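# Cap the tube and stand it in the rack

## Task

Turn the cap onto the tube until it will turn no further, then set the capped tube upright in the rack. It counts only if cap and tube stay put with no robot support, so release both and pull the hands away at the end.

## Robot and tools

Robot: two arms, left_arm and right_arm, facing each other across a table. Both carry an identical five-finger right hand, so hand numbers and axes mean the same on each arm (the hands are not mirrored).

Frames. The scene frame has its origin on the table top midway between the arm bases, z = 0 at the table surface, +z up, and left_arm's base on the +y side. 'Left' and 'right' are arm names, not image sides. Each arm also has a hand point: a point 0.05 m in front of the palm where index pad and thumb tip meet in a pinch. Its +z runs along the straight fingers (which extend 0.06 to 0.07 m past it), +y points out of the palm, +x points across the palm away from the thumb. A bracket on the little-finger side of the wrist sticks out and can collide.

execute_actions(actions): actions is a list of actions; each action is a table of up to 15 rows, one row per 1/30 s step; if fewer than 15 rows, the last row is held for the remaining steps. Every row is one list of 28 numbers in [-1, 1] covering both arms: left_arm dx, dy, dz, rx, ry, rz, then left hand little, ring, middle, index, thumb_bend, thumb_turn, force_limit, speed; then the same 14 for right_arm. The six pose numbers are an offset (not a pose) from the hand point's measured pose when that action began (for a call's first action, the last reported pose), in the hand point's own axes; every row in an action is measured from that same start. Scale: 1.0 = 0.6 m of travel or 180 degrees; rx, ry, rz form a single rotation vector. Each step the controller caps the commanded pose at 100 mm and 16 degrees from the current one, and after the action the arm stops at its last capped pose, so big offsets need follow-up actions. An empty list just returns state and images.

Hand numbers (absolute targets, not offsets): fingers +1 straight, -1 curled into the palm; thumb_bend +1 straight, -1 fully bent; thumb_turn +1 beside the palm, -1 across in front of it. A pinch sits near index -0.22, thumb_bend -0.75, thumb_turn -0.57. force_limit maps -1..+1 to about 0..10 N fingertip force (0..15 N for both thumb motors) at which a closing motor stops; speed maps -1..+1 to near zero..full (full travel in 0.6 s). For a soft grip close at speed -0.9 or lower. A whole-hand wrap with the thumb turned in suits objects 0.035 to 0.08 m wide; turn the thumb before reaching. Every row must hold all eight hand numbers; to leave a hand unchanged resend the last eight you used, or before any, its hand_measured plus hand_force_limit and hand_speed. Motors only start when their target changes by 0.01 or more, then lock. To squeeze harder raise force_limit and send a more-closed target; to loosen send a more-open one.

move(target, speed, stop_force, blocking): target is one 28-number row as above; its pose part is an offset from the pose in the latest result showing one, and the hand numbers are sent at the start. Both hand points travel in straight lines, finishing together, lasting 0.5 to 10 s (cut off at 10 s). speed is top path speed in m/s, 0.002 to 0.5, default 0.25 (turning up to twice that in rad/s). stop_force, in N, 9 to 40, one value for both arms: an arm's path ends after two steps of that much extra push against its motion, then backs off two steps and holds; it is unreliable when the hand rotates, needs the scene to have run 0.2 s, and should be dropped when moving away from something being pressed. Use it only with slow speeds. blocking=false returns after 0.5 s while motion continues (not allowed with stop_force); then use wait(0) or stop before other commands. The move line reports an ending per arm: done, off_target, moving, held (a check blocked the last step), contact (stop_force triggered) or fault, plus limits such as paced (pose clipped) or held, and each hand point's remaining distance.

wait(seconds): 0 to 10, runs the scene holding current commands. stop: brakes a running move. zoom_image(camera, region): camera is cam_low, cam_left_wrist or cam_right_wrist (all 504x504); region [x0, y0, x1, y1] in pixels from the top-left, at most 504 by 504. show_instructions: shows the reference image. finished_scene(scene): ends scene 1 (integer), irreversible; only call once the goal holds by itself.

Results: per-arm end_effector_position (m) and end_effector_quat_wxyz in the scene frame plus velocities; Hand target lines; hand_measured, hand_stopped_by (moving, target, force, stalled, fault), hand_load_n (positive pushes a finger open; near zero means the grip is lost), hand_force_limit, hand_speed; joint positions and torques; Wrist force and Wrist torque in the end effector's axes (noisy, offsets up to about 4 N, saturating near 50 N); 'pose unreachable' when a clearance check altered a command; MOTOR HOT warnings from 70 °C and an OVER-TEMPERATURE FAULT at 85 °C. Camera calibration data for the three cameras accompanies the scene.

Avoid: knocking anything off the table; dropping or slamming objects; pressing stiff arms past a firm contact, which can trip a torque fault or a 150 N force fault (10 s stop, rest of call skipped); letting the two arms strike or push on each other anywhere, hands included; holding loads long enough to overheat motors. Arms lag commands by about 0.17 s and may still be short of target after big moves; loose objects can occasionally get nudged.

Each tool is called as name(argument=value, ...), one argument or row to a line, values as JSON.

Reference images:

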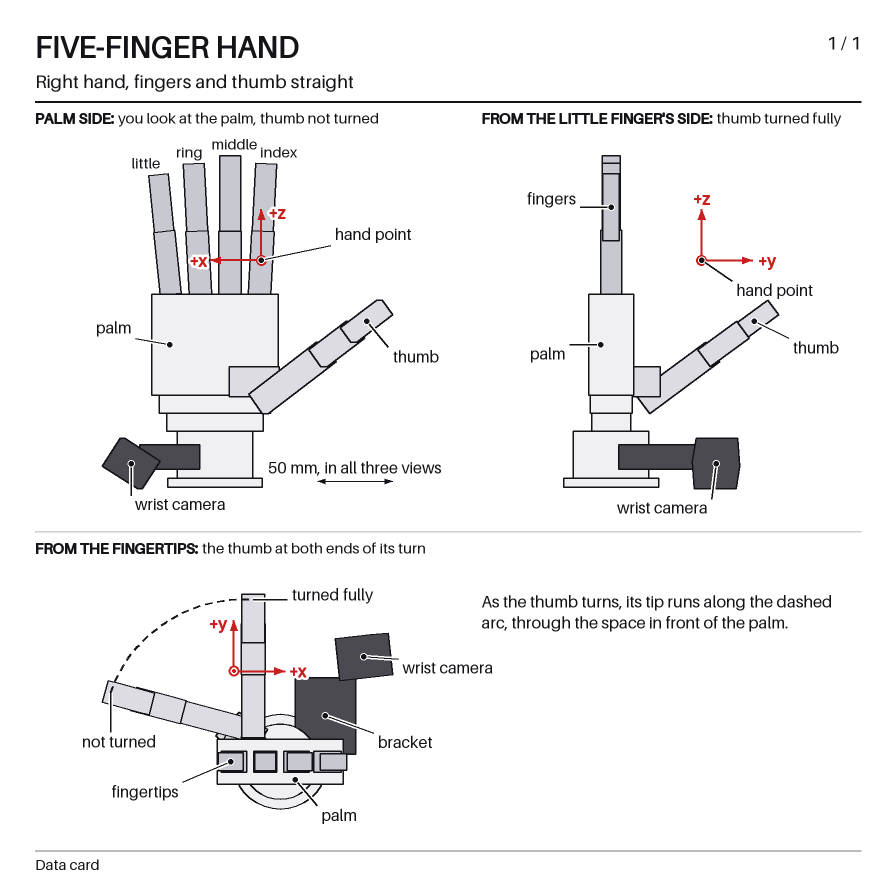

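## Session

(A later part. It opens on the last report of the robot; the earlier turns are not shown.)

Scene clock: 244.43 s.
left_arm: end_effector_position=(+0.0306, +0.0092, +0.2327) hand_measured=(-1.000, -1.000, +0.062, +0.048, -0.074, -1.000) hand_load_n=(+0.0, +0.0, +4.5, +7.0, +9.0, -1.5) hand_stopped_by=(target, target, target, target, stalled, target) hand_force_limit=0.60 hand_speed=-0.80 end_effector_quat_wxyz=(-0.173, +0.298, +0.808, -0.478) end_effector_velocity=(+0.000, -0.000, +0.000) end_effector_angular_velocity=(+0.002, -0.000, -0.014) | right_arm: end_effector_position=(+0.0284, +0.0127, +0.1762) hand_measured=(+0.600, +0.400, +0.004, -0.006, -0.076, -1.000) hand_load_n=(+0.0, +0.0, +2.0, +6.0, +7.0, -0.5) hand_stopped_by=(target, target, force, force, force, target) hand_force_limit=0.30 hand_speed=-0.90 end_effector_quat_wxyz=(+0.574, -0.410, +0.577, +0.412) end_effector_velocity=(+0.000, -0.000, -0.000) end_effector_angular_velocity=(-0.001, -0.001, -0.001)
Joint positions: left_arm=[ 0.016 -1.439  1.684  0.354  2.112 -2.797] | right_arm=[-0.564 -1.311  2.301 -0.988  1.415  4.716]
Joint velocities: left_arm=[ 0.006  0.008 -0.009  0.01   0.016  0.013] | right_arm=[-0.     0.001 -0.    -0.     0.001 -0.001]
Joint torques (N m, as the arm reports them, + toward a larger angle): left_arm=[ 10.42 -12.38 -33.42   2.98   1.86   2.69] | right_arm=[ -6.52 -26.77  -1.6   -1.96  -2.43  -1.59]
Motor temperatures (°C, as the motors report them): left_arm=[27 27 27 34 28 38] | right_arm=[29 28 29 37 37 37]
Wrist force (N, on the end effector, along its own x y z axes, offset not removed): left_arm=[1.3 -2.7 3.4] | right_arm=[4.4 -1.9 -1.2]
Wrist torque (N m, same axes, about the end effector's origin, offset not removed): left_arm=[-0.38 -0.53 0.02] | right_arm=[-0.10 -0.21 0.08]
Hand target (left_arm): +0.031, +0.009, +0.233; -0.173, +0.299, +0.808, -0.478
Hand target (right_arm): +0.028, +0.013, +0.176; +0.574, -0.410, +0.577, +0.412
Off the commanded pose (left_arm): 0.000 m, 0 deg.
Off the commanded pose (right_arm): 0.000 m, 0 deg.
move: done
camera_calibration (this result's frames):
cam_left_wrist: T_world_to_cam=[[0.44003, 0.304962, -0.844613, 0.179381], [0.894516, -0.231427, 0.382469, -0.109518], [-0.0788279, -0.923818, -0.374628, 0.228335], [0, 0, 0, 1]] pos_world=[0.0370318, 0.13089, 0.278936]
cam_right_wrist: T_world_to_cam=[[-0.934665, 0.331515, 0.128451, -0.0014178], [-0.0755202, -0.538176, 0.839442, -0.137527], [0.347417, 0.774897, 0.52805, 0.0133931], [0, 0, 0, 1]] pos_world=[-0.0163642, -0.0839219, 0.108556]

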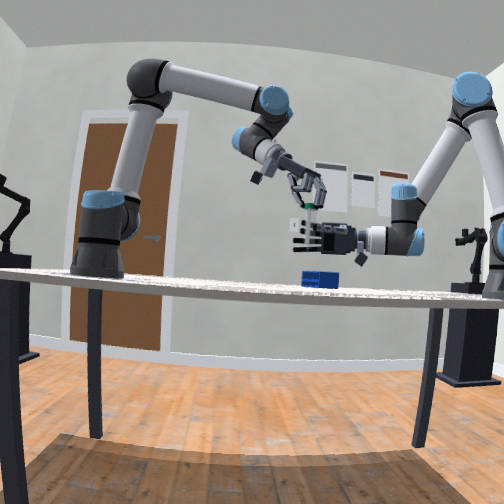

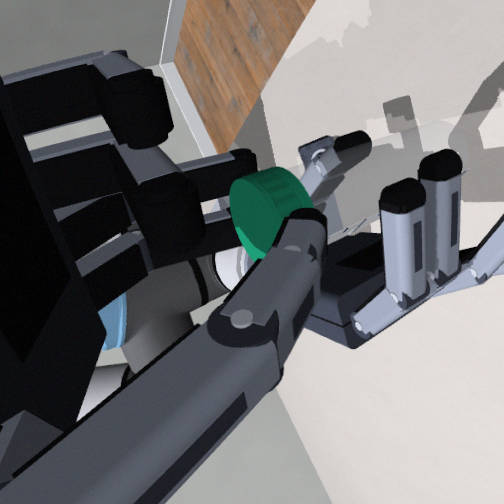

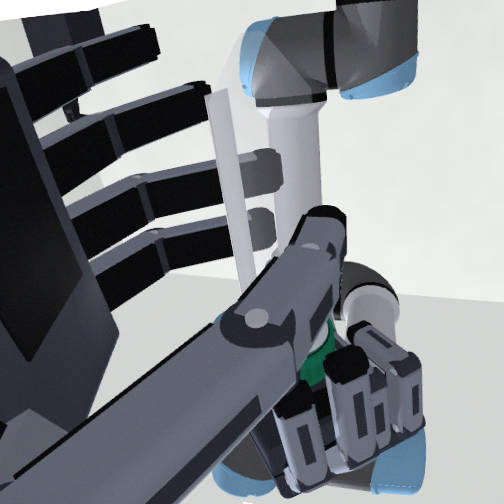

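Tighten right and continue.

move(
  target=[0,0,0,0,0,0,-1,-1,0.06,0.045,-0.09,-1,0.6,-0.8,0,0,0,0,0,0,0.6,0.4,-0.33,-0.3,-0.2,-1,0.5,-0.9],
)

move(
  target=[0,-0.006,0.0119,0,0.1935,0.109,-1,-1,0.06,0.045,-0.09,-1,0.6,-0.8,0,0,0,0,0,0,0.6,0.4,-0.33,-0.3,-0.2,-1,0.5,-0.9],
  speed=0.15,
)

zoom_image(
  camera="cam_low",
  region=[280,180,340,260],
)

Scene clock: 245.47 s.
left_arm: end_effector_position=(+0.0307, +0.0092, +0.2327) hand_measured=(-1.000, -1.000, +0.062, +0.048, -0.074, -1.000) hand_load_n=(+0.0, +0.0, +4.5, +6.5, +9.5, -1.0) hand_stopped_by=(target, target, target, target, stalled, target) hand_force_limit=0.60 hand_speed=-0.80 end_effector_quat_wxyz=(-0.173, +0.298, +0.808, -0.478) end_effector_velocity=(-0.000, +0.000, -0.000) end_effector_angular_velocity=(+0.000, -0.000, -0.000) | right_arm: end_effector_position=(+0.0284, +0.0127, +0.1762) hand_measured=(+0.600, +0.400, -0.010, -0.006, -0.088, -1.000) hand_load_n=(+0.0, +0.0, +8.0, +4.5, +10.5, +0.0) hand_stopped_by=(target, target, force, force, force, target) hand_force_limit=0.50 hand_speed=-0.90 end_effector_quat_wxyz=(+0.574, -0.410, +0.577, +0.412) end_effector_velocity=(-0.000, -0.000, +0.000) end_effector_angular_velocity=(+0.001, +0.001, -0.000)
Joint positions: left_arm=[ 0.016 -1.439  1.684  0.354  2.112 -2.797] | right_arm=[-0.564 -1.311  2.301 -0.988  1.415  4.716]
Joint velocities: left_arm=[-0.001 -0.     0.001 -0.    -0.    -0.   ] | right_arm=[ 0.    -0.001  0.     0.     0.     0.001]
Joint torques (N m, as the arm reports them, + toward a larger angle): left_arm=[ -8.05 -34.25  -6.28  -1.1   -1.5   -2.57] | right_arm=[ -6.32 -25.65  -2.02  -1.94  -2.46  -1.61]
Motor temperatures (°C, as the motors report them): left_arm=[27 27 27 34 28 38] | right_arm=[29 28 29 37 37 37]
Wrist force (N, on the end effector, along its own x y z axes, offset not removed): left_arm=[0.4 -3.5 1.9] | right_arm=[0.8 0.4 1.0]
Wrist torque (N m, same axes, about the end effector's origin, offset not removed): left_arm=[-0.33 -0.31 -0.03] | right_arm=[0.05 0.29 -0.06]
Hand target (left_arm): +0.031, +0.009, +0.233; -0.173, +0.298, +0.808, -0.478
Hand target (right_arm): +0.028, +0.013, +0.176; +0.574, -0.410, +0.577, +0.412
Off the commanded pose (left_arm): 0.000 m, 0 deg.
Off the commanded pose (right_arm): 0.000 m, 0 deg.
move: done
camera_calibration (this result's frames):
cam_left_wrist: T_world_to_cam=[[0.440036, 0.304972, -0.844607, 0.179362], [0.894516, -0.231409, 0.38248, -0.109562], [-0.078804, -0.923819, -0.374631, 0.228327], [0, 0, 0, 1]] pos_world=[0.0370719, 0.130878, 0.278934]
cam_right_wrist: T_world_to_cam=[[-0.934665, 0.331515, 0.128451, -0.00141786], [-0.0755201, -0.538176, 0.839442, -0.137527], [0.347417, 0.774896, 0.52805, 0.0133929], [0, 0, 0, 1]] pos_world=[-0.0163642, -0.0839218, 0.108556]

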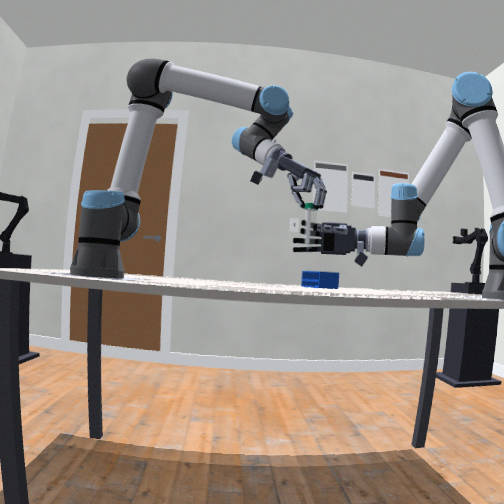

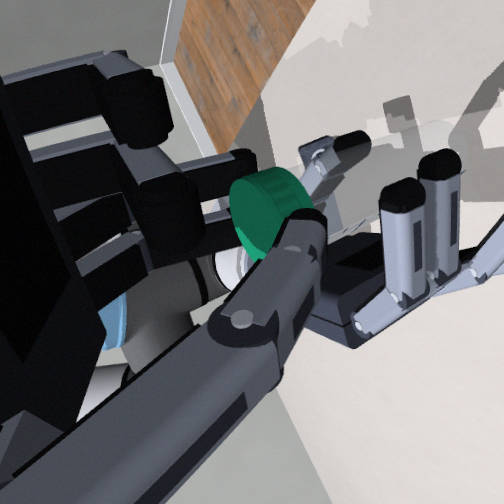

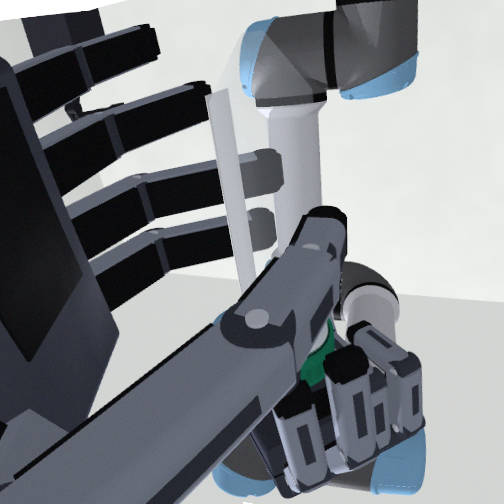

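Scene clock: 248.30 s.
left_arm: end_effector_position=(+0.0257, +0.0032, +0.2320) hand_measured=(-1.000, -1.000, +0.062, +0.048, -0.074, -1.000) hand_load_n=(+0.0, +0.0, +2.5, +7.0, +8.0, -0.5) hand_stopped_by=(target, target, target, target, stalled, target) hand_force_limit=0.60 hand_speed=-0.80 end_effector_quat_wxyz=(-0.322, +0.557, +0.659, -0.390) end_effector_velocity=(-0.000, +0.000, -0.000) end_effector_angular_velocity=(+0.003, -0.001, -0.014) | right_arm: end_effector_position=(+0.0284, +0.0127, +0.1762) hand_measured=(+0.600, +0.400, -0.012, -0.006, -0.092, -1.000) hand_load_n=(+0.0, +0.0, +0.0, +0.0, +3.0, -2.0) hand_stopped_by=(target, target, force, force, force, target) hand_force_limit=0.50 hand_speed=-0.90 end_effector_quat_wxyz=(+0.574, -0.410, +0.577, +0.412) end_effector_velocity=(-0.000, -0.000, -0.000) end_effector_angular_velocity=(-0.001, +0.000, +0.001)
Joint positions: left_arm=[ 0.185 -0.998  1.253  1.175  2.625 -1.72 ] | right_arm=[-0.564 -1.311  2.301 -0.988  1.414  4.716]
Joint velocities: left_arm=[ 0.001  0.01  -0.009  0.028  0.001  0.03 ] | right_arm=[ 0.    -0.    -0.     0.001 -0.001 -0.   ]
Joint torques (N m, as the arm reports them, + toward a larger angle): left_arm=[  9.91 -29.83 -28.8    4.32   3.29   2.94] | right_arm=[ -6.61 -25.93  -9.53  -1.9    0.59  -1.65]
Motor temperatures (°C, as the motors report them): left_arm=[27 27 27 34 28 38] | right_arm=[29 28 29 37 37 37]
Wrist force (N, on the end effector, along its own x y z axes, offset not removed): left_arm=[1.3 -1.6 -1.6] | right_arm=[1.9 2.1 -0.1]
Wrist torque (N m, same axes, about the end effector's origin, offset not removed): left_arm=[-0.76 -0.45 -0.04] | right_arm=[-0.30 0.24 -0.25]
Hand target (left_arm): +0.026, +0.003, +0.232; -0.322, +0.558, +0.658, -0.389
Hand target (right_arm): +0.028, +0.013, +0.176; +0.574, -0.410, +0.577, +0.412
Off the commanded pose (left_arm): 0.000 m, 0 deg.
Off the commanded pose (right_arm): 0.000 m, 0 deg.
move: done
camera_calibration (this result's frames):
cam_left_wrist: T_world_to_cam=[[0.539179, -0.0503812, -0.840683, 0.180519], [0.535974, -0.749448, 0.388665, -0.0968355], [-0.649629, -0.660144, -0.377083, 0.236572], [0, 0, 0, 1]] pos_world=[0.108253, 0.0926934, 0.278604]
cam_right_wrist: T_world_to_cam=[[-0.934668, 0.331505, 0.128453, -0.00142084], [-0.0755097, -0.538169, 0.839447, -0.137527], [0.34741, 0.774905, 0.528042, 0.0134012], [0, 0, 0, 1]] pos_world=[-0.0163683, -0.0839263, 0.108552]

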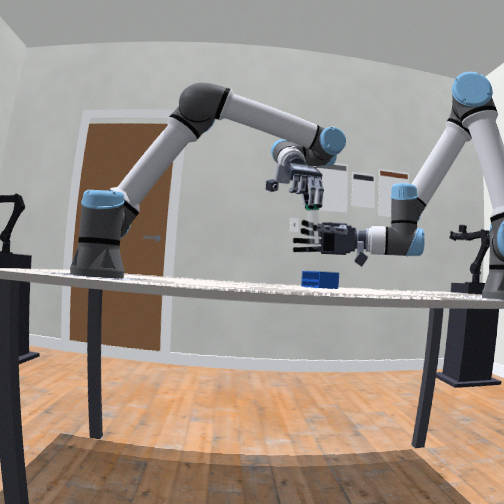

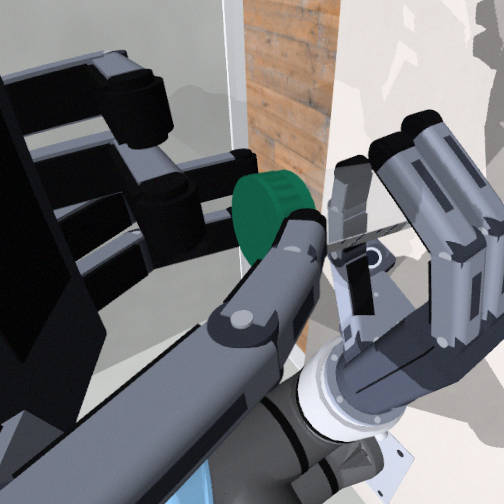

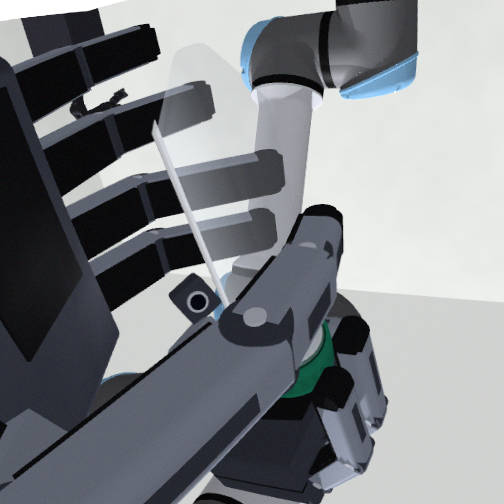

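Region (280, 180, 340, 260) of cam_low's 504x504 image, scaled by 6.300, with more detail than that image has; it fills the left 378 columns of this view, and the rest is white.

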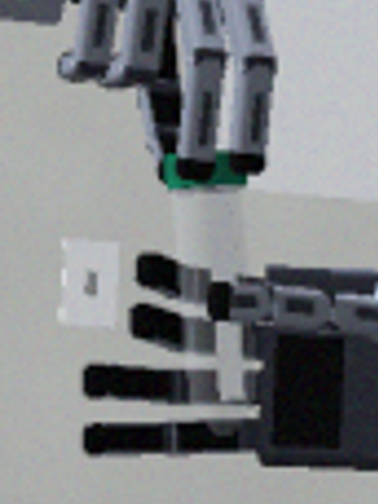

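move(
  target=[0,0,0,0,0,0,-1,-1,0.04,0.045,-0.09,-1,0.6,-0.8,0,0,0,0,0,0,0.8,0.7,0.45,0.4,0.25,-1,0.5,-0.6],
)

move(
  target=[0.0213,0.0058,-0.0103,0,-0.387,-0.218,-1,-1,0.04,0.045,-0.09,-1,0.6,-0.8,0,0,0,0,0,0,0.8,0.7,0.45,0.4,0.25,-1,0.5,-0.6],
)

zoom_image(
  camera="cam_low",
  region=[280,180,340,260],
)

Scene clock: 249.70 s.
left_arm: end_effector_position=(+0.0258, +0.0032, +0.2320) hand_measured=(-1.000, -1.000, +0.044, +0.048, -0.074, -1.000) hand_load_n=(+0.0, +0.0, +8.0, +4.5, +11.0, +1.5) hand_stopped_by=(target, target, force, target, stalled, target) hand_force_limit=0.60 hand_speed=-0.80 end_effector_quat_wxyz=(-0.322, +0.557, +0.659, -0.390) end_effector_velocity=(+0.000, -0.000, -0.000) end_effector_angular_velocity=(-0.001, -0.000, -0.000) | right_arm: end_effector_position=(+0.0284, +0.0127, +0.1762) hand_measured=(+0.800, +0.700, +0.450, +0.400, +0.250, -1.000) hand_load_n=(+0.0, +0.0, +0.0, +0.0, +0.0, +0.0) hand_stopped_by=(target, target, target, target, target, target) hand_force_limit=0.50 hand_speed=-0.60 end_effector_quat_wxyz=(+0.574, -0.410, +0.577, +0.412) end_effector_velocity=(+0.000, -0.000, +0.000) end_effector_angular_velocity=(+0.001, +0.001, -0.000)
Joint positions: left_arm=[ 0.185 -0.998  1.253  1.175  2.625 -1.72 ] | right_arm=[-0.564 -1.311  2.301 -0.988  1.414  4.716]
Joint velocities: left_arm=[ 0.     0.    -0.     0.    -0.     0.001] | right_arm=[-0.001 -0.001 -0.     0.    -0.001  0.001]
Joint torques (N m, as the arm reports them, + toward a larger angle): left_arm=[ -9.27 -51.94  -7.78   0.31  -0.29  -2.61] | right_arm=[ -6.7  -25.39 -10.73  -1.98   1.02  -1.6 ]
Motor temperatures (°C, as the motors report them): left_arm=[27 27 27 34 28 38] | right_arm=[29 28 29 37 37 37]
Wrist force (N, on the end effector, along its own x y z axes, offset not removed): left_arm=[1.3 -1.5 1.3] | right_arm=[0.2 -1.1 1.5]
Wrist torque (N m, same axes, about the end effector's origin, offset not removed): left_arm=[-0.52 -0.46 -0.06] | right_arm=[-0.30 0.15 -0.04]
Hand target (left_arm): +0.026, +0.003, +0.232; -0.322, +0.557, +0.659, -0.390
Hand target (right_arm): +0.028, +0.013, +0.176; +0.574, -0.410, +0.577, +0.412
Off the commanded pose (left_arm): 0.000 m, 0 deg.
Off the commanded pose (right_arm): 0.000 m, 0 deg.
move: done
camera_calibration (this result's frames):
cam_left_wrist: T_world_to_cam=[[0.539141, -0.0503491, -0.840709, 0.180517], [0.536042, -0.749411, 0.388641, -0.0968522], [-0.649605, -0.660188, -0.377049, 0.236589], [0, 0, 0, 1]] pos_world=[0.108282, 0.0926995, 0.278608]
cam_right_wrist: T_world_to_cam=[[-0.934668, 0.331505, 0.128453, -0.00142088], [-0.0755094, -0.538169, 0.839448, -0.137527], [0.34741, 0.774905, 0.528041, 0.0134014], [0, 0, 0, 1]] pos_world=[-0.0163684, -0.0839264, 0.108552]

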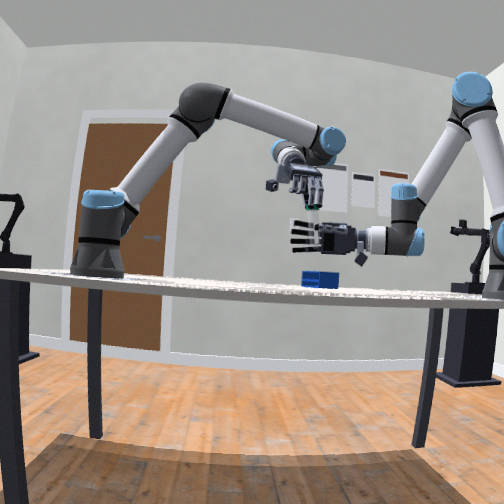

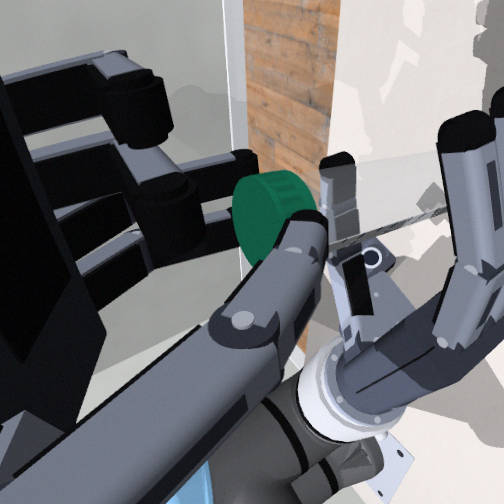

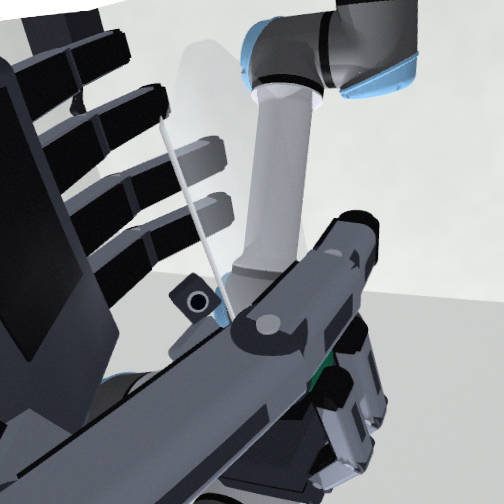

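Scene clock: 253.03 s.
left_arm: end_effector_position=(+0.0300, +0.0168, +0.2320) hand_measured=(-1.000, -1.000, +0.044, +0.048, -0.074, -1.000) hand_load_n=(+0.0, +0.0, +8.0, +4.5, +11.0, +1.5) hand_stopped_by=(target, target, force, target, stalled, target) hand_force_limit=0.60 hand_speed=-0.80 end_effector_quat_wxyz=(+0.003, -0.001, -0.861, +0.509) end_effector_velocity=(-0.000, -0.000, +0.000) end_effector_angular_velocity=(+0.000, -0.000, +0.012) | right_arm: end_effector_position=(+0.0284, +0.0127, +0.1762) hand_measured=(+0.800, +0.700, +0.450, +0.400, +0.250, -1.000) hand_load_n=(+0.0, +0.0, +0.0, +0.0, +0.0, +0.0) hand_stopped_by=(target, target, target, target, target, target) hand_force_limit=0.50 hand_speed=-0.60 end_effector_quat_wxyz=(+0.574, -0.410, +0.577, +0.412) end_effector_velocity=(+0.000, -0.000, -0.001) end_effector_angular_velocity=(-0.001, +0.002, -0.002)
Joint positions: left_arm=[-0.359 -1.565  1.815  0.296  1.189 -3.368] | right_arm=[-0.564 -1.311  2.301 -0.988  1.414  4.716]
Joint velocities: left_arm=[-0.006  0.002 -0.003  0.005 -0.016 -0.01 ] | right_arm=[0.    0.001 0.    0.001 0.002 0.002]
Joint torques (N m, as the arm reports them, + toward a larger angle): left_arm=[ -9.95  -9.57 -32.12   1.75  -2.29  -2.82] | right_arm=[ -6.48 -26.04 -11.15  -1.76   1.09  -1.66]
Motor temperatures (°C, as the motors report them): left_arm=[27 27 28 34 28 38] | right_arm=[29 28 29 37 37 37]
Wrist force (N, on the end effector, along its own x y z axes, offset not removed): left_arm=[1.3 -1.2 1.8] | right_arm=[-0.5 -1.4 -0.7]
Wrist torque (N m, same axes, about the end effector's origin, offset not removed): left_arm=[-0.45 -0.39 -0.01] | right_arm=[-0.03 0.33 0.13]
Hand target (left_arm): +0.030, +0.017, +0.232; -0.002, +0.001, +0.861, -0.509
Hand target (right_arm): +0.028, +0.013, +0.176; +0.574, -0.410, +0.577, +0.412
Off the commanded pose (left_arm): 0.001 m, 0 deg.
Off the commanded pose (right_arm): 0.000 m, 0 deg.
move: done
camera_calibration (this result's frames):
cam_left_wrist: T_world_to_cam=[[0.133654, 0.514509, -0.847005, 0.183044], [0.837418, 0.398417, 0.374159, -0.113887], [0.529969, -0.759305, -0.377609, 0.214746], [0, 0, 0, 1]] pos_world=[-0.0429023, 0.114255, 0.278741]
cam_right_wrist: T_world_to_cam=[[-0.934668, 0.331505, 0.128453, -0.00142087], [-0.0755094, -0.538169, 0.839448, -0.137527], [0.34741, 0.774905, 0.528041, 0.0134014], [0, 0, 0, 1]] pos_world=[-0.0163684, -0.0839264, 0.108552]

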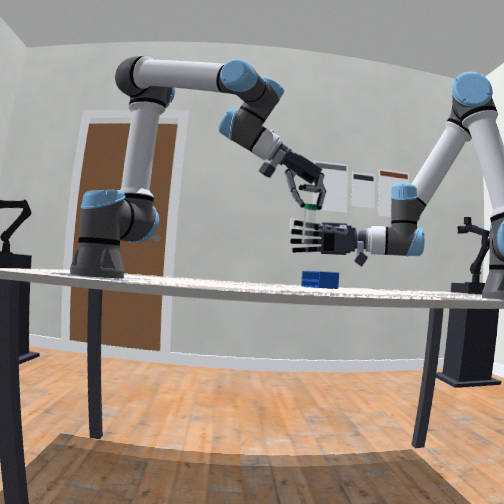

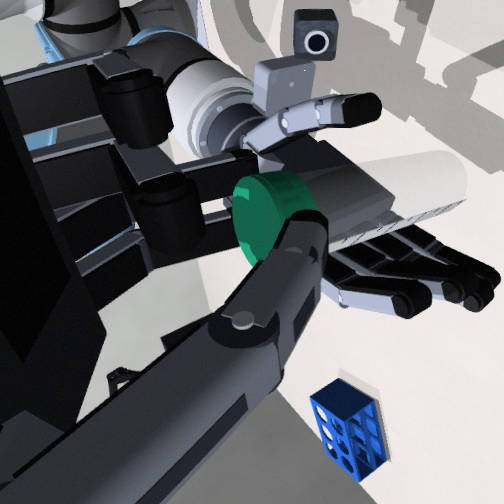

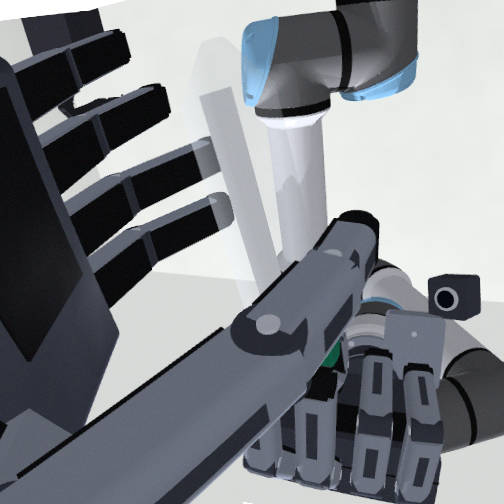

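Region (280, 180, 340, 260) of cam_low's 504x504 image, scaled by 6.300, with more detail than that image has; it fills the left 378 columns of this view, and the rest is white.

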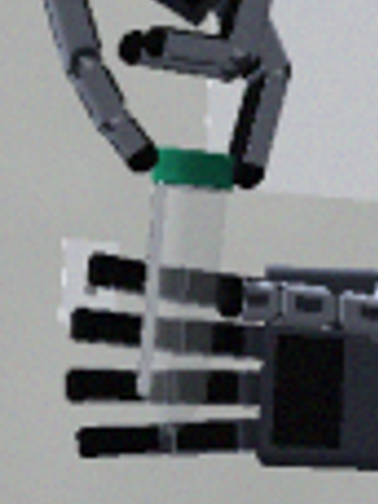

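move(
  target=[0,0,0,0.02,0.017,-0.031,-1,-1,0.04,0.045,-0.09,-1,0.6,-0.8,0,0,0,0,0,0,0.8,0.7,0.3,0.3,0.15,-1,0.5,-0.6],
  speed=0.1,
)

zoom_image(
  camera="cam_low",
  region=[280,180,340,260],
)

Scene clock: 254.37 s.
left_arm: end_effector_position=(+0.0300, +0.0168, +0.2322) hand_measured=(-1.000, -1.000, +0.044, +0.048, -0.074, -1.000) hand_load_n=(+0.0, +0.0, +8.0, +4.5, +11.0, +1.5) hand_stopped_by=(target, target, force, target, stalled, target) hand_force_limit=0.60 hand_speed=-0.80 end_effector_quat_wxyz=(+0.050, +0.027, -0.843, +0.535) end_effector_velocity=(-0.000, -0.000, +0.000) end_effector_angular_velocity=(-0.006, +0.011, -0.000) | right_arm: end_effector_position=(+0.0284, +0.0127, +0.1762) hand_measured=(+0.800, +0.700, +0.300, +0.300, +0.150, -1.000) hand_load_n=(+0.0, +0.0, +0.0, +0.0, +0.0, +0.0) hand_stopped_by=(target, target, target, target, target, target) hand_force_limit=0.50 hand_speed=-0.60 end_effector_quat_wxyz=(+0.574, -0.410, +0.577, +0.412) end_effector_velocity=(+0.000, +0.000, +0.000) end_effector_angular_velocity=(+0.001, -0.001, -0.000)
Joint positions: left_arm=[-0.32  -1.607  1.871  0.197  1.259 -3.418] | right_arm=[-0.564 -1.311  2.301 -0.988  1.414  4.716]
Joint velocities: left_arm=[ 0.003 -0.004  0.005 -0.01   0.007 -0.005] | right_arm=[-0.    -0.     0.    -0.001 -0.    -0.001]
Joint torques (N m, as the arm reports them, + toward a larger angle): left_arm=[ 10.55 -32.29 -11.93  -2.26   1.29  -2.88] | right_arm=[ -6.69 -26.11 -10.87  -1.97   1.05  -1.77]
Motor temperatures (°C, as the motors report them): left_arm=[27 27 28 34 28 38] | right_arm=[29 28 29 37 37 37]
Wrist force (N, on the end effector, along its own x y z axes, offset not removed): left_arm=[1.1 0.0 2.1] | right_arm=[-0.8 -1.7 0.6]
Wrist torque (N m, same axes, about the end effector's origin, offset not removed): left_arm=[-0.35 -0.39 0.12] | right_arm=[-0.17 0.23 -0.01]
Hand target (left_arm): +0.030, +0.017, +0.232; -0.051, -0.027, +0.843, -0.535
Hand target (right_arm): +0.028, +0.013, +0.176; +0.574, -0.410, +0.577, +0.412
Off the commanded pose (left_arm): 0.000 m, 0 deg.
Off the commanded pose (right_arm): 0.000 m, 0 deg.
move: done
camera_calibration (this result's frames):
cam_left_wrist: T_world_to_cam=[[0.0378961, 0.460979, -0.886602, 0.19613], [0.872043, 0.417992, 0.254604, -0.0875666], [0.48796, -0.782803, -0.386153, 0.218431], [0, 0, 0, 1]] pos_world=[-0.0376565, 0.117179, 0.280532]
cam_right_wrist: T_world_to_cam=[[-0.934668, 0.331505, 0.128453, -0.00142089], [-0.0755095, -0.538169, 0.839448, -0.137527], [0.34741, 0.774905, 0.528041, 0.0134014], [0, 0, 0, 1]] pos_world=[-0.0163684, -0.0839263, 0.108552]

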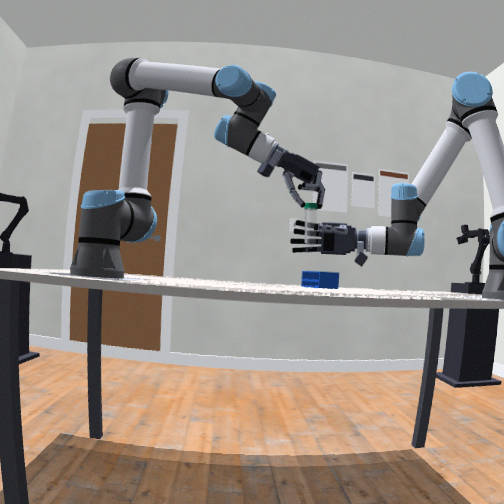

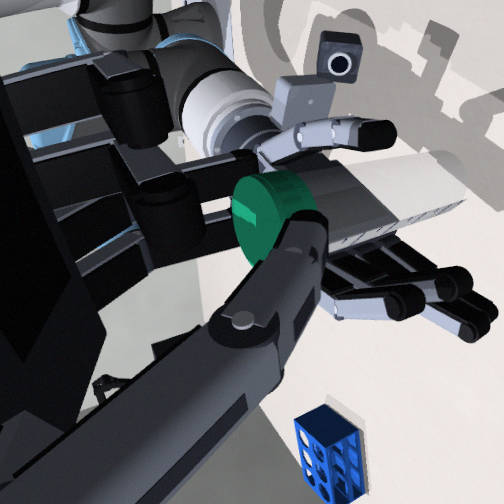

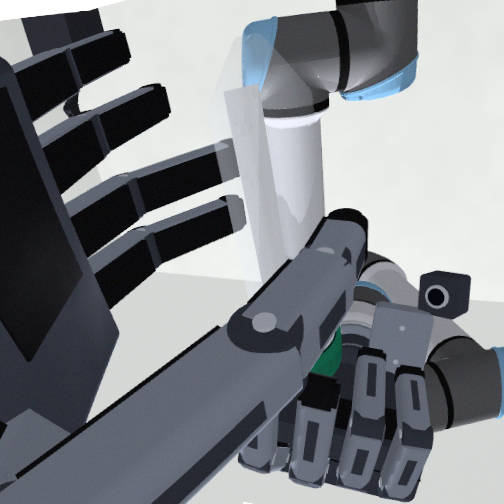

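Region (280, 180, 340, 260) of cam_low's 504x504 image, scaled by 6.300, with more detail than that image has; it fills the left 378 columns of this view, and the rest is white.

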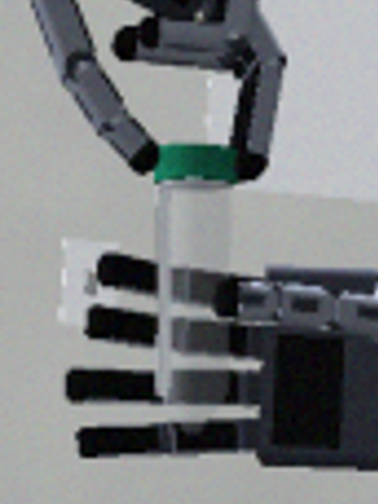

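move(
  target=[0,0,0,0,0,0,-1,-1,0.04,0.045,-0.09,-1,0.6,-0.8,0,0,0,0,0,0,0.8,0.7,-0.005,-0.015,-0.09,-1,0.8,-0.85],
)

move(
  target=[0,0,0,0,0,0,-1,-1,0.04,0.045,-0.09,-1,0.6,-0.8,0,0.002,0.0055,-0.111,0,0,0.8,0.7,-0.005,-0.015,-0.09,-1,0.8,-0.85],
  speed=0.1,
)

Scene clock: 256.53 s.
left_arm: end_effector_position=(+0.0300, +0.0168, +0.2322) hand_measured=(-1.000, -1.000, +0.044, +0.048, -0.074, -1.000) hand_load_n=(+0.0, +0.0, +8.5, +4.5, +10.5, +1.0) hand_stopped_by=(target, target, force, target, stalled, target) hand_force_limit=0.60 hand_speed=-0.80 end_effector_quat_wxyz=(+0.050, +0.027, -0.843, +0.535) end_effector_velocity=(-0.000, +0.000, +0.000) end_effector_angular_velocity=(-0.000, +0.000, -0.000) | right_arm: end_effector_position=(+0.0284, +0.0127, +0.1762) hand_measured=(+0.800, +0.700, -0.004, -0.012, -0.080, -1.000) hand_load_n=(+0.0, +0.0, +0.5, +6.5, +6.5, -1.5) hand_stopped_by=(target, target, target, target, stalled, target) hand_force_limit=0.80 hand_speed=-0.85 end_effector_quat_wxyz=(+0.574, -0.410, +0.577, +0.412) end_effector_velocity=(-0.000, -0.000, -0.000) end_effector_angular_velocity=(-0.000, -0.000, +0.000)
Joint positions: left_arm=[-0.32  -1.607  1.871  0.197  1.259 -3.418] | right_arm=[-0.564 -1.311  2.301 -0.988  1.414  4.716]
Joint velocities: left_arm=[-0.001 -0.    -0.     0.    -0.    -0.   ] | right_arm=[ 0. -0. -0.  0. -0. -0.]
Joint torques (N m, as the arm reports them, + toward a larger angle): left_arm=[ -9.66  -9.11 -31.56   0.91  -1.62   2.22] | right_arm=[ -6.85 -26.06 -10.8   -1.93   1.19  -1.71]
Motor temperatures (°C, as the motors report them): left_arm=[27 27 28 34 28 38] | right_arm=[29 28 29 37 37 37]
Wrist force (N, on the end effector, along its own x y z axes, offset not removed): left_arm=[1.1 -1.4 1.2] | right_arm=[8.3 -3.5 -2.3]
Wrist torque (N m, same axes, about the end effector's origin, offset not removed): left_arm=[-0.64 -0.42 0.02] | right_arm=[-0.38 -0.99 0.54]
Hand target (left_arm): +0.030, +0.017, +0.232; -0.050, -0.027, +0.843, -0.535
Hand target (right_arm): +0.028, +0.013, +0.176; +0.574, -0.410, +0.577, +0.412
Off the commanded pose (left_arm): 0.000 m, 0 deg.
Off the commanded pose (right_arm): 0.000 m, 0 deg.
move: done
camera_calibration (this result's frames):
cam_left_wrist: T_world_to_cam=[[0.037903, 0.460978, -0.886602, 0.196133], [0.872039, 0.417995, 0.254612, -0.0875675], [0.487966, -0.782802, -0.386148, 0.218429], [0, 0, 0, 1]] pos_world=[-0.0376578, 0.117177, 0.280533]
cam_right_wrist: T_world_to_cam=[[-0.934668, 0.331505, 0.128453, -0.00142093], [-0.0755094, -0.538169, 0.839447, -0.137527], [0.34741, 0.774905, 0.528042, 0.0134013], [0, 0, 0, 1]] pos_world=[-0.0163684, -0.0839263, 0.108552]

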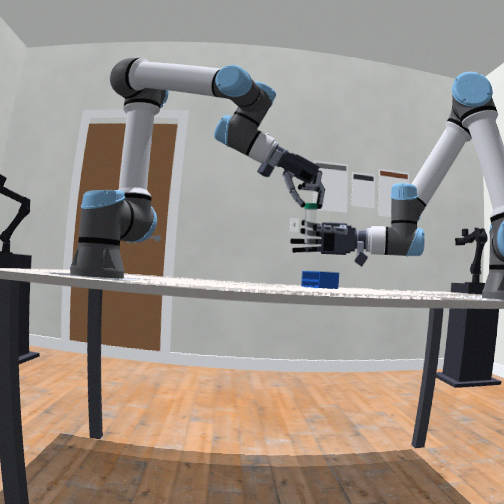

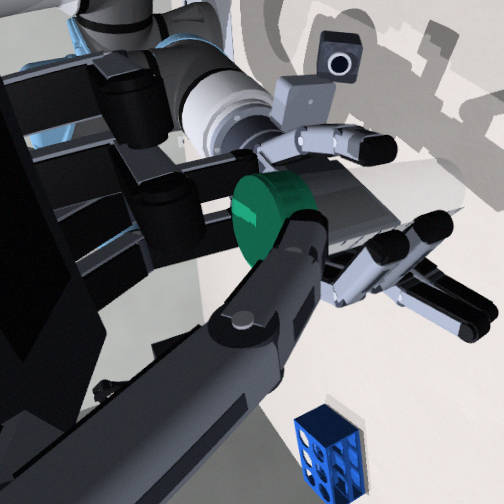

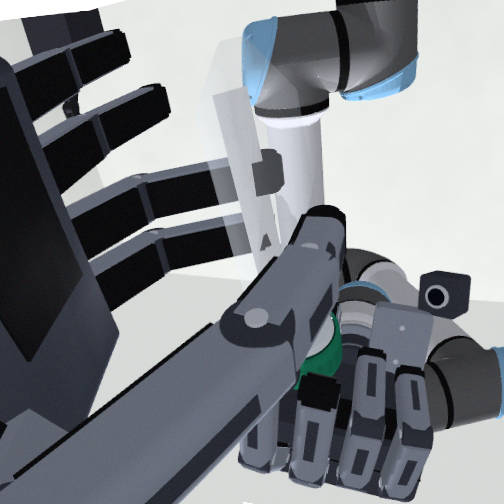

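Scene clock: 258.67 s.
left_arm: end_effector_position=(+0.0300, +0.0168, +0.2322) hand_measured=(-1.000, -1.000, +0.044, +0.048, -0.074, -1.000) hand_load_n=(+0.0, +0.0, +8.5, +4.0, +10.5, +2.0) hand_stopped_by=(target, target, force, target, stalled, target) hand_force_limit=0.60 hand_speed=-0.80 end_effector_quat_wxyz=(+0.050, +0.027, -0.843, +0.535) end_effector_velocity=(-0.000, -0.000, -0.000) end_effector_angular_velocity=(+0.000, -0.000, -0.001) | right_arm: end_effector_position=(+0.0284, +0.0161, +0.1761) hand_measured=(+0.800, +0.700, -0.004, -0.012, -0.082, -1.000) hand_load_n=(+0.0, +0.0, +0.0, +0.0, +1.0, -0.5) hand_stopped_by=(target, target, target, target, stalled, target) hand_force_limit=0.80 hand_speed=-0.85 end_effector_quat_wxyz=(+0.495, -0.503, +0.497, +0.505) end_effector_velocity=(-0.000, +0.000, -0.000) end_effector_angular_velocity=(-0.001, +0.002, +0.013)
Joint positions: left_arm=[-0.32  -1.607  1.871  0.197  1.259 -3.418] | right_arm=[-0.765 -1.256  2.219 -0.962  0.867  4.717]
Joint velocities: left_arm=[-0.     0.001 -0.    -0.     0.     0.   ] | right_arm=[-0.005  0.004 -0.006  0.003 -0.017  0.001]
Joint torques (N m, as the arm reports them, + toward a larger angle): left_arm=[ -8.56  -7.99 -31.26   0.97  -1.51   2.4 ] | right_arm=[-10.61 -15.96 -25.18   0.67  -2.23  -1.22]
Motor temperatures (°C, as the motors report them): left_arm=[27 27 28 34 28 38] | right_arm=[29 28 29 37 37 37]
Wrist force (N, on the end effector, along its own x y z axes, offset not removed): left_arm=[0.8 -1.6 0.0] | right_arm=[0.3 0.3 -2.4]
Wrist torque (N m, same axes, about the end effector's origin, offset not removed): left_arm=[-0.52 -0.47 0.01] | right_arm=[0.45 0.52 0.23]
Hand target (left_arm): +0.030, +0.017, +0.232; -0.050, -0.027, +0.843, -0.535
Hand target (right_arm): +0.028, +0.016, +0.176; +0.494, -0.503, +0.497, +0.505
Off the commanded pose (left_arm): 0.000 m, 0 deg.
Off the commanded pose (right_arm): 0.000 m, 0 deg.
move: done
camera_calibration (this result's frames):
cam_left_wrist: T_world_to_cam=[[0.0379032, 0.460978, -0.886602, 0.196133], [0.872039, 0.417995, 0.254612, -0.0875674], [0.487966, -0.782802, -0.386148, 0.218429], [0, 0, 0, 1]] pos_world=[-0.0376579, 0.117177, 0.280533]
cam_right_wrist: T_world_to_cam=[[-0.991648, -0.00676464, 0.128798, 0.0044571], [0.11254, -0.53321, 0.838464, -0.140834], [0.0630047, 0.845956, 0.529518, 0.017482], [0, 0, 0, 1]] pos_world=[0.0191678, -0.089853, 0.108253]

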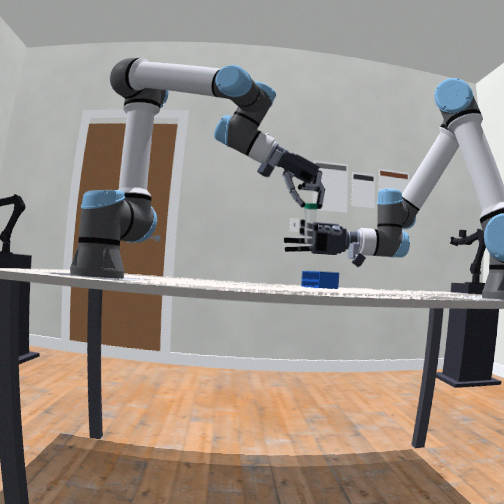

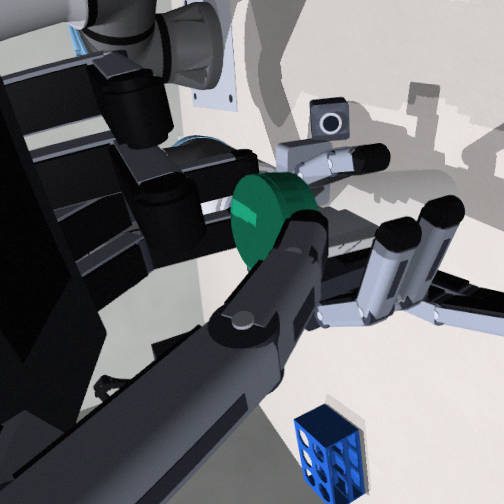

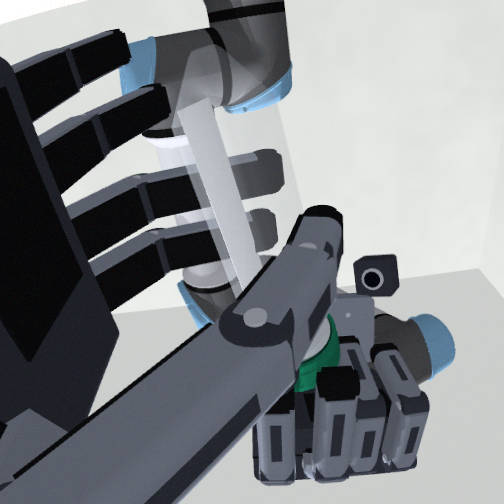

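move(
  target=[0,0,0,0,0,0,-1,-1,0.04,0.045,-0.09,-1,0.6,-0.8,0,0,0,0,0,0,0.8,0.7,0.3,0.3,0.15,-1,0.8,-0.5],
)

move(
  target=[0,0,0,0,0.017,-0.036,-1,-1,0.04,0.045,-0.09,-1,0.6,-0.8,0,0,0,0,0,0,0.8,0.7,0.3,0.3,0.15,-1,0.8,-0.5],
  speed=0.1,
)

zoom_image(
  camera="cam_low",
  region=[280,180,340,260],
)

Scene clock: 259.67 s.
left_arm: end_effector_position=(+0.0300, +0.0168, +0.2322) hand_measured=(-1.000, -1.000, +0.044, +0.048, -0.074, -1.000) hand_load_n=(+0.0, +0.0, +8.5, +4.0, +10.5, +1.5) hand_stopped_by=(target, target, force, target, stalled, target) hand_force_limit=0.60 hand_speed=-0.80 end_effector_quat_wxyz=(+0.050, +0.027, -0.843, +0.535) end_effector_velocity=(+0.000, -0.000, +0.000) end_effector_angular_velocity=(-0.001, +0.000, +0.001) | right_arm: end_effector_position=(+0.0284, +0.0162, +0.1761) hand_measured=(+0.800, +0.700, +0.300, +0.300, +0.150, -1.000) hand_load_n=(+0.0, +0.0, +0.0, +0.0, +0.0, +0.0) hand_stopped_by=(target, target, target, target, target, target) hand_force_limit=0.80 hand_speed=-0.50 end_effector_quat_wxyz=(+0.495, -0.503, +0.497, +0.505) end_effector_velocity=(+0.000, -0.000, +0.000) end_effector_angular_velocity=(+0.001, +0.001, +0.000)
Joint positions: left_arm=[-0.32  -1.607  1.871  0.197  1.259 -3.418] | right_arm=[-0.765 -1.256  2.219 -0.962  0.867  4.717]
Joint velocities: left_arm=[ 0.001 -0.    -0.     0.     0.    -0.   ] | right_arm=[-0.    -0.001  0.    -0.001 -0.001  0.001]
Joint torques (N m, as the arm reports them, + toward a larger angle): left_arm=[ -9.29  -8.17 -30.76   0.92  -1.26   2.45] | right_arm=[  8.66 -34.2   -1.24  -2.88   2.75   2.31]
Motor temperatures (°C, as the motors report them): left_arm=[27 27 28 34 28 38] | right_arm=[29 28 29 37 37 37]
Wrist force (N, on the end effector, along its own x y z axes, offset not removed): left_arm=[1.1 -1.1 1.1] | right_arm=[1.5 1.5 -0.3]
Wrist torque (N m, same axes, about the end effector's origin, offset not removed): left_arm=[-0.45 -0.38 -0.01] | right_arm=[0.34 -0.15 0.04]
Hand target (left_arm): +0.030, +0.017, +0.232; -0.050, -0.027, +0.843, -0.535
Hand target (right_arm): +0.028, +0.016, +0.176; +0.495, -0.503, +0.497, +0.505
Off the commanded pose (left_arm): 0.000 m, 0 deg.
Off the commanded pose (right_arm): 0.000 m, 0 deg.
move: done
camera_calibration (this result's frames):
cam_left_wrist: T_world_to_cam=[[0.0379031, 0.460978, -0.886602, 0.196133], [0.872039, 0.417995, 0.254612, -0.0875674], [0.487966, -0.782802, -0.386148, 0.218429], [0, 0, 0, 1]] pos_world=[-0.0376579, 0.117177, 0.280533]
cam_right_wrist: T_world_to_cam=[[-0.991644, -0.00678108, 0.128828, 0.00446227], [0.112577, -0.533166, 0.838487, -0.140812], [0.0630007, 0.845984, 0.529474, 0.0175032], [0, 0, 0, 1]] pos_world=[0.0191744, -0.0898531, 0.108226]

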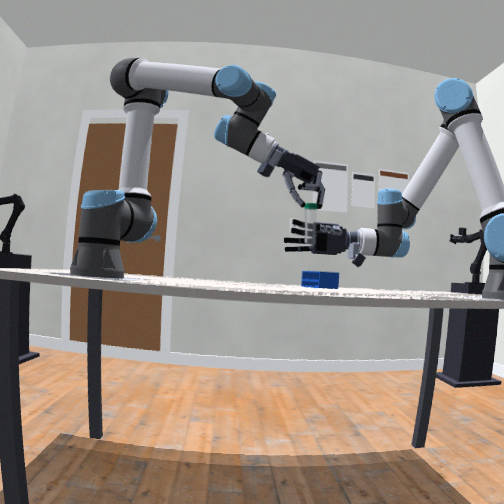

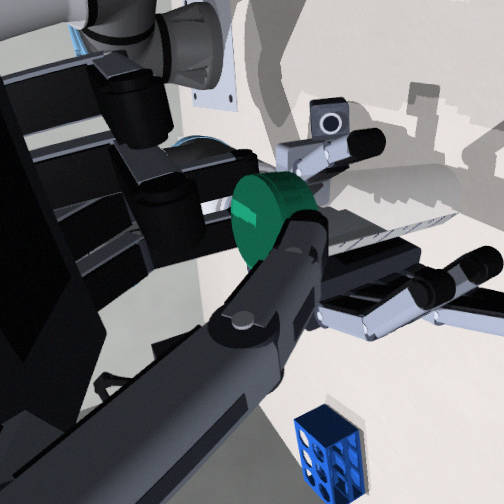

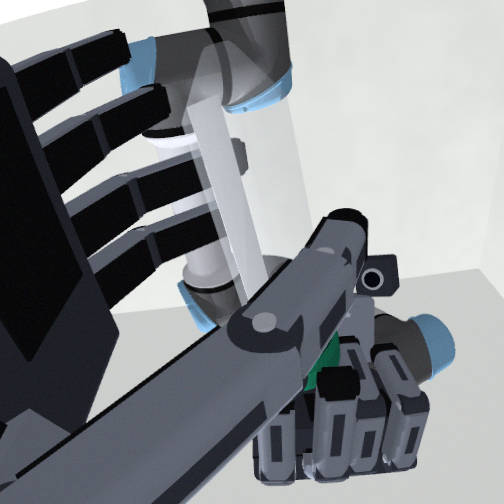

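Scene clock: 260.67 s.
left_arm: end_effector_position=(+0.0300, +0.0168, +0.2323) hand_measured=(-1.000, -1.000, +0.044, +0.048, -0.074, -1.000) hand_load_n=(+0.0, +0.0, +8.5, +4.0, +10.5, +1.5) hand_stopped_by=(target, target, force, target, stalled, target) hand_force_limit=0.60 hand_speed=-0.80 end_effector_quat_wxyz=(+0.102, +0.060, -0.839, +0.532) end_effector_velocity=(+0.000, -0.000, +0.001) end_effector_angular_velocity=(-0.002, +0.012, -0.001) | right_arm: end_effector_position=(+0.0284, +0.0161, +0.1761) hand_measured=(+0.800, +0.700, +0.300, +0.300, +0.150, -1.000) hand_load_n=(+0.0, +0.0, +0.0, +0.0, +0.5, +0.0) hand_stopped_by=(target, target, target, target, target, target) hand_force_limit=0.80 hand_speed=-0.50 end_effector_quat_wxyz=(+0.495, -0.503, +0.497, +0.505) end_effector_velocity=(-0.000, -0.000, +0.000) end_effector_angular_velocity=(+0.000, +0.000, +0.001)
Joint positions: left_arm=[-0.261 -1.612  1.872  0.177  1.363 -3.498] | right_arm=[-0.765 -1.256  2.219 -0.962  0.867  4.717]
Joint velocities: left_arm=[ 0.006 -0.001  0.    -0.003  0.011 -0.007] | right_arm=[ 0.    -0.     0.    -0.    -0.001  0.001]
Joint torques (N m, as the arm reports them, + toward a larger angle): left_arm=[ 11.48 -28.73 -11.49  -2.8    1.73  -2.73] | right_arm=[  5.64 -29.64  -4.24  -2.52   1.29   1.7 ]
Motor temperatures (°C, as the motors report them): left_arm=[27 27 28 34 28 38] | right_arm=[29 28 29 37 37 37]
Wrist force (N, on the end effector, along its own x y z axes, offset not removed): left_arm=[0.6 0.1 1.4] | right_arm=[0.3 -3.7 -0.9]
Wrist torque (N m, same axes, about the end effector's origin, offset not removed): left_arm=[-0.27 -0.37 0.07] | right_arm=[-0.48 0.35 0.08]
Hand target (left_arm): +0.030, +0.017, +0.232; -0.103, -0.060, +0.839, -0.532
Hand target (right_arm): +0.028, +0.016, +0.176; +0.495, -0.503, +0.497, +0.505
Off the commanded pose (left_arm): 0.000 m, 0 deg.
Off the commanded pose (right_arm): 0.000 m, 0 deg.
move: done
camera_calibration (this result's frames):
cam_left_wrist: T_world_to_cam=[[-0.0716327, 0.461848, -0.884062, 0.198914], [0.896861, 0.417685, 0.145535, -0.0630282], [0.436474, -0.782455, -0.444133, 0.233468], [0, 0, 0, 1]] pos_world=[-0.0311267, 0.117136, 0.288716]
cam_right_wrist: T_world_to_cam=[[-0.991645, -0.00677426, 0.128822, 0.00445972], [0.112567, -0.533179, 0.83848, -0.140818], [0.063005, 0.845975, 0.529487, 0.0174974], [0, 0, 0, 1]] pos_world=[0.0191715, -0.0898535, 0.108234]

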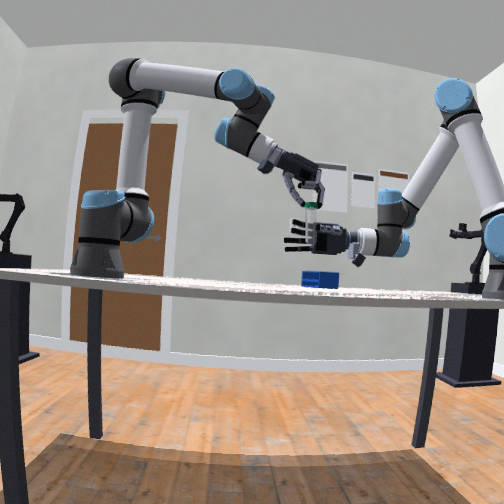

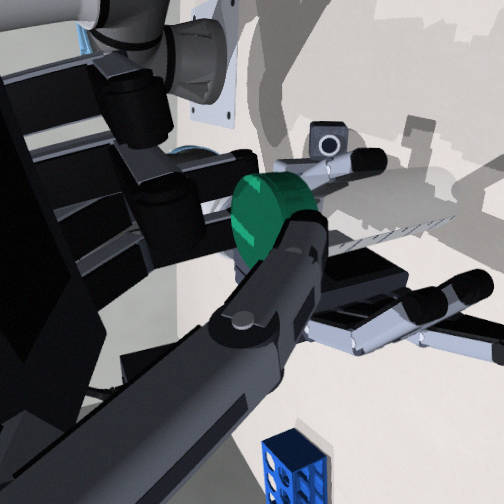

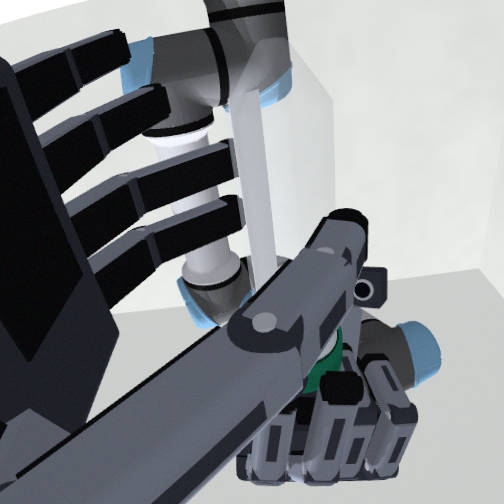

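Region (280, 180, 340, 260) of cam_low's 504x504 image, scaled by 6.300, with more detail than that image has; it fills the left 378 columns of this view, and the rest is white.

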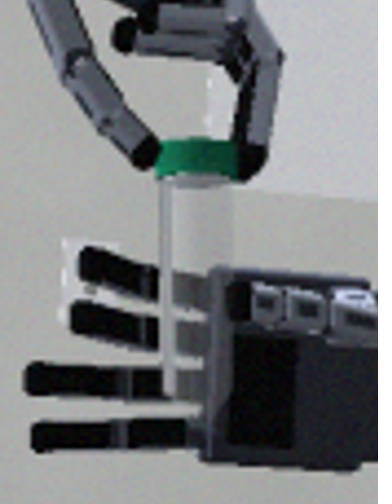

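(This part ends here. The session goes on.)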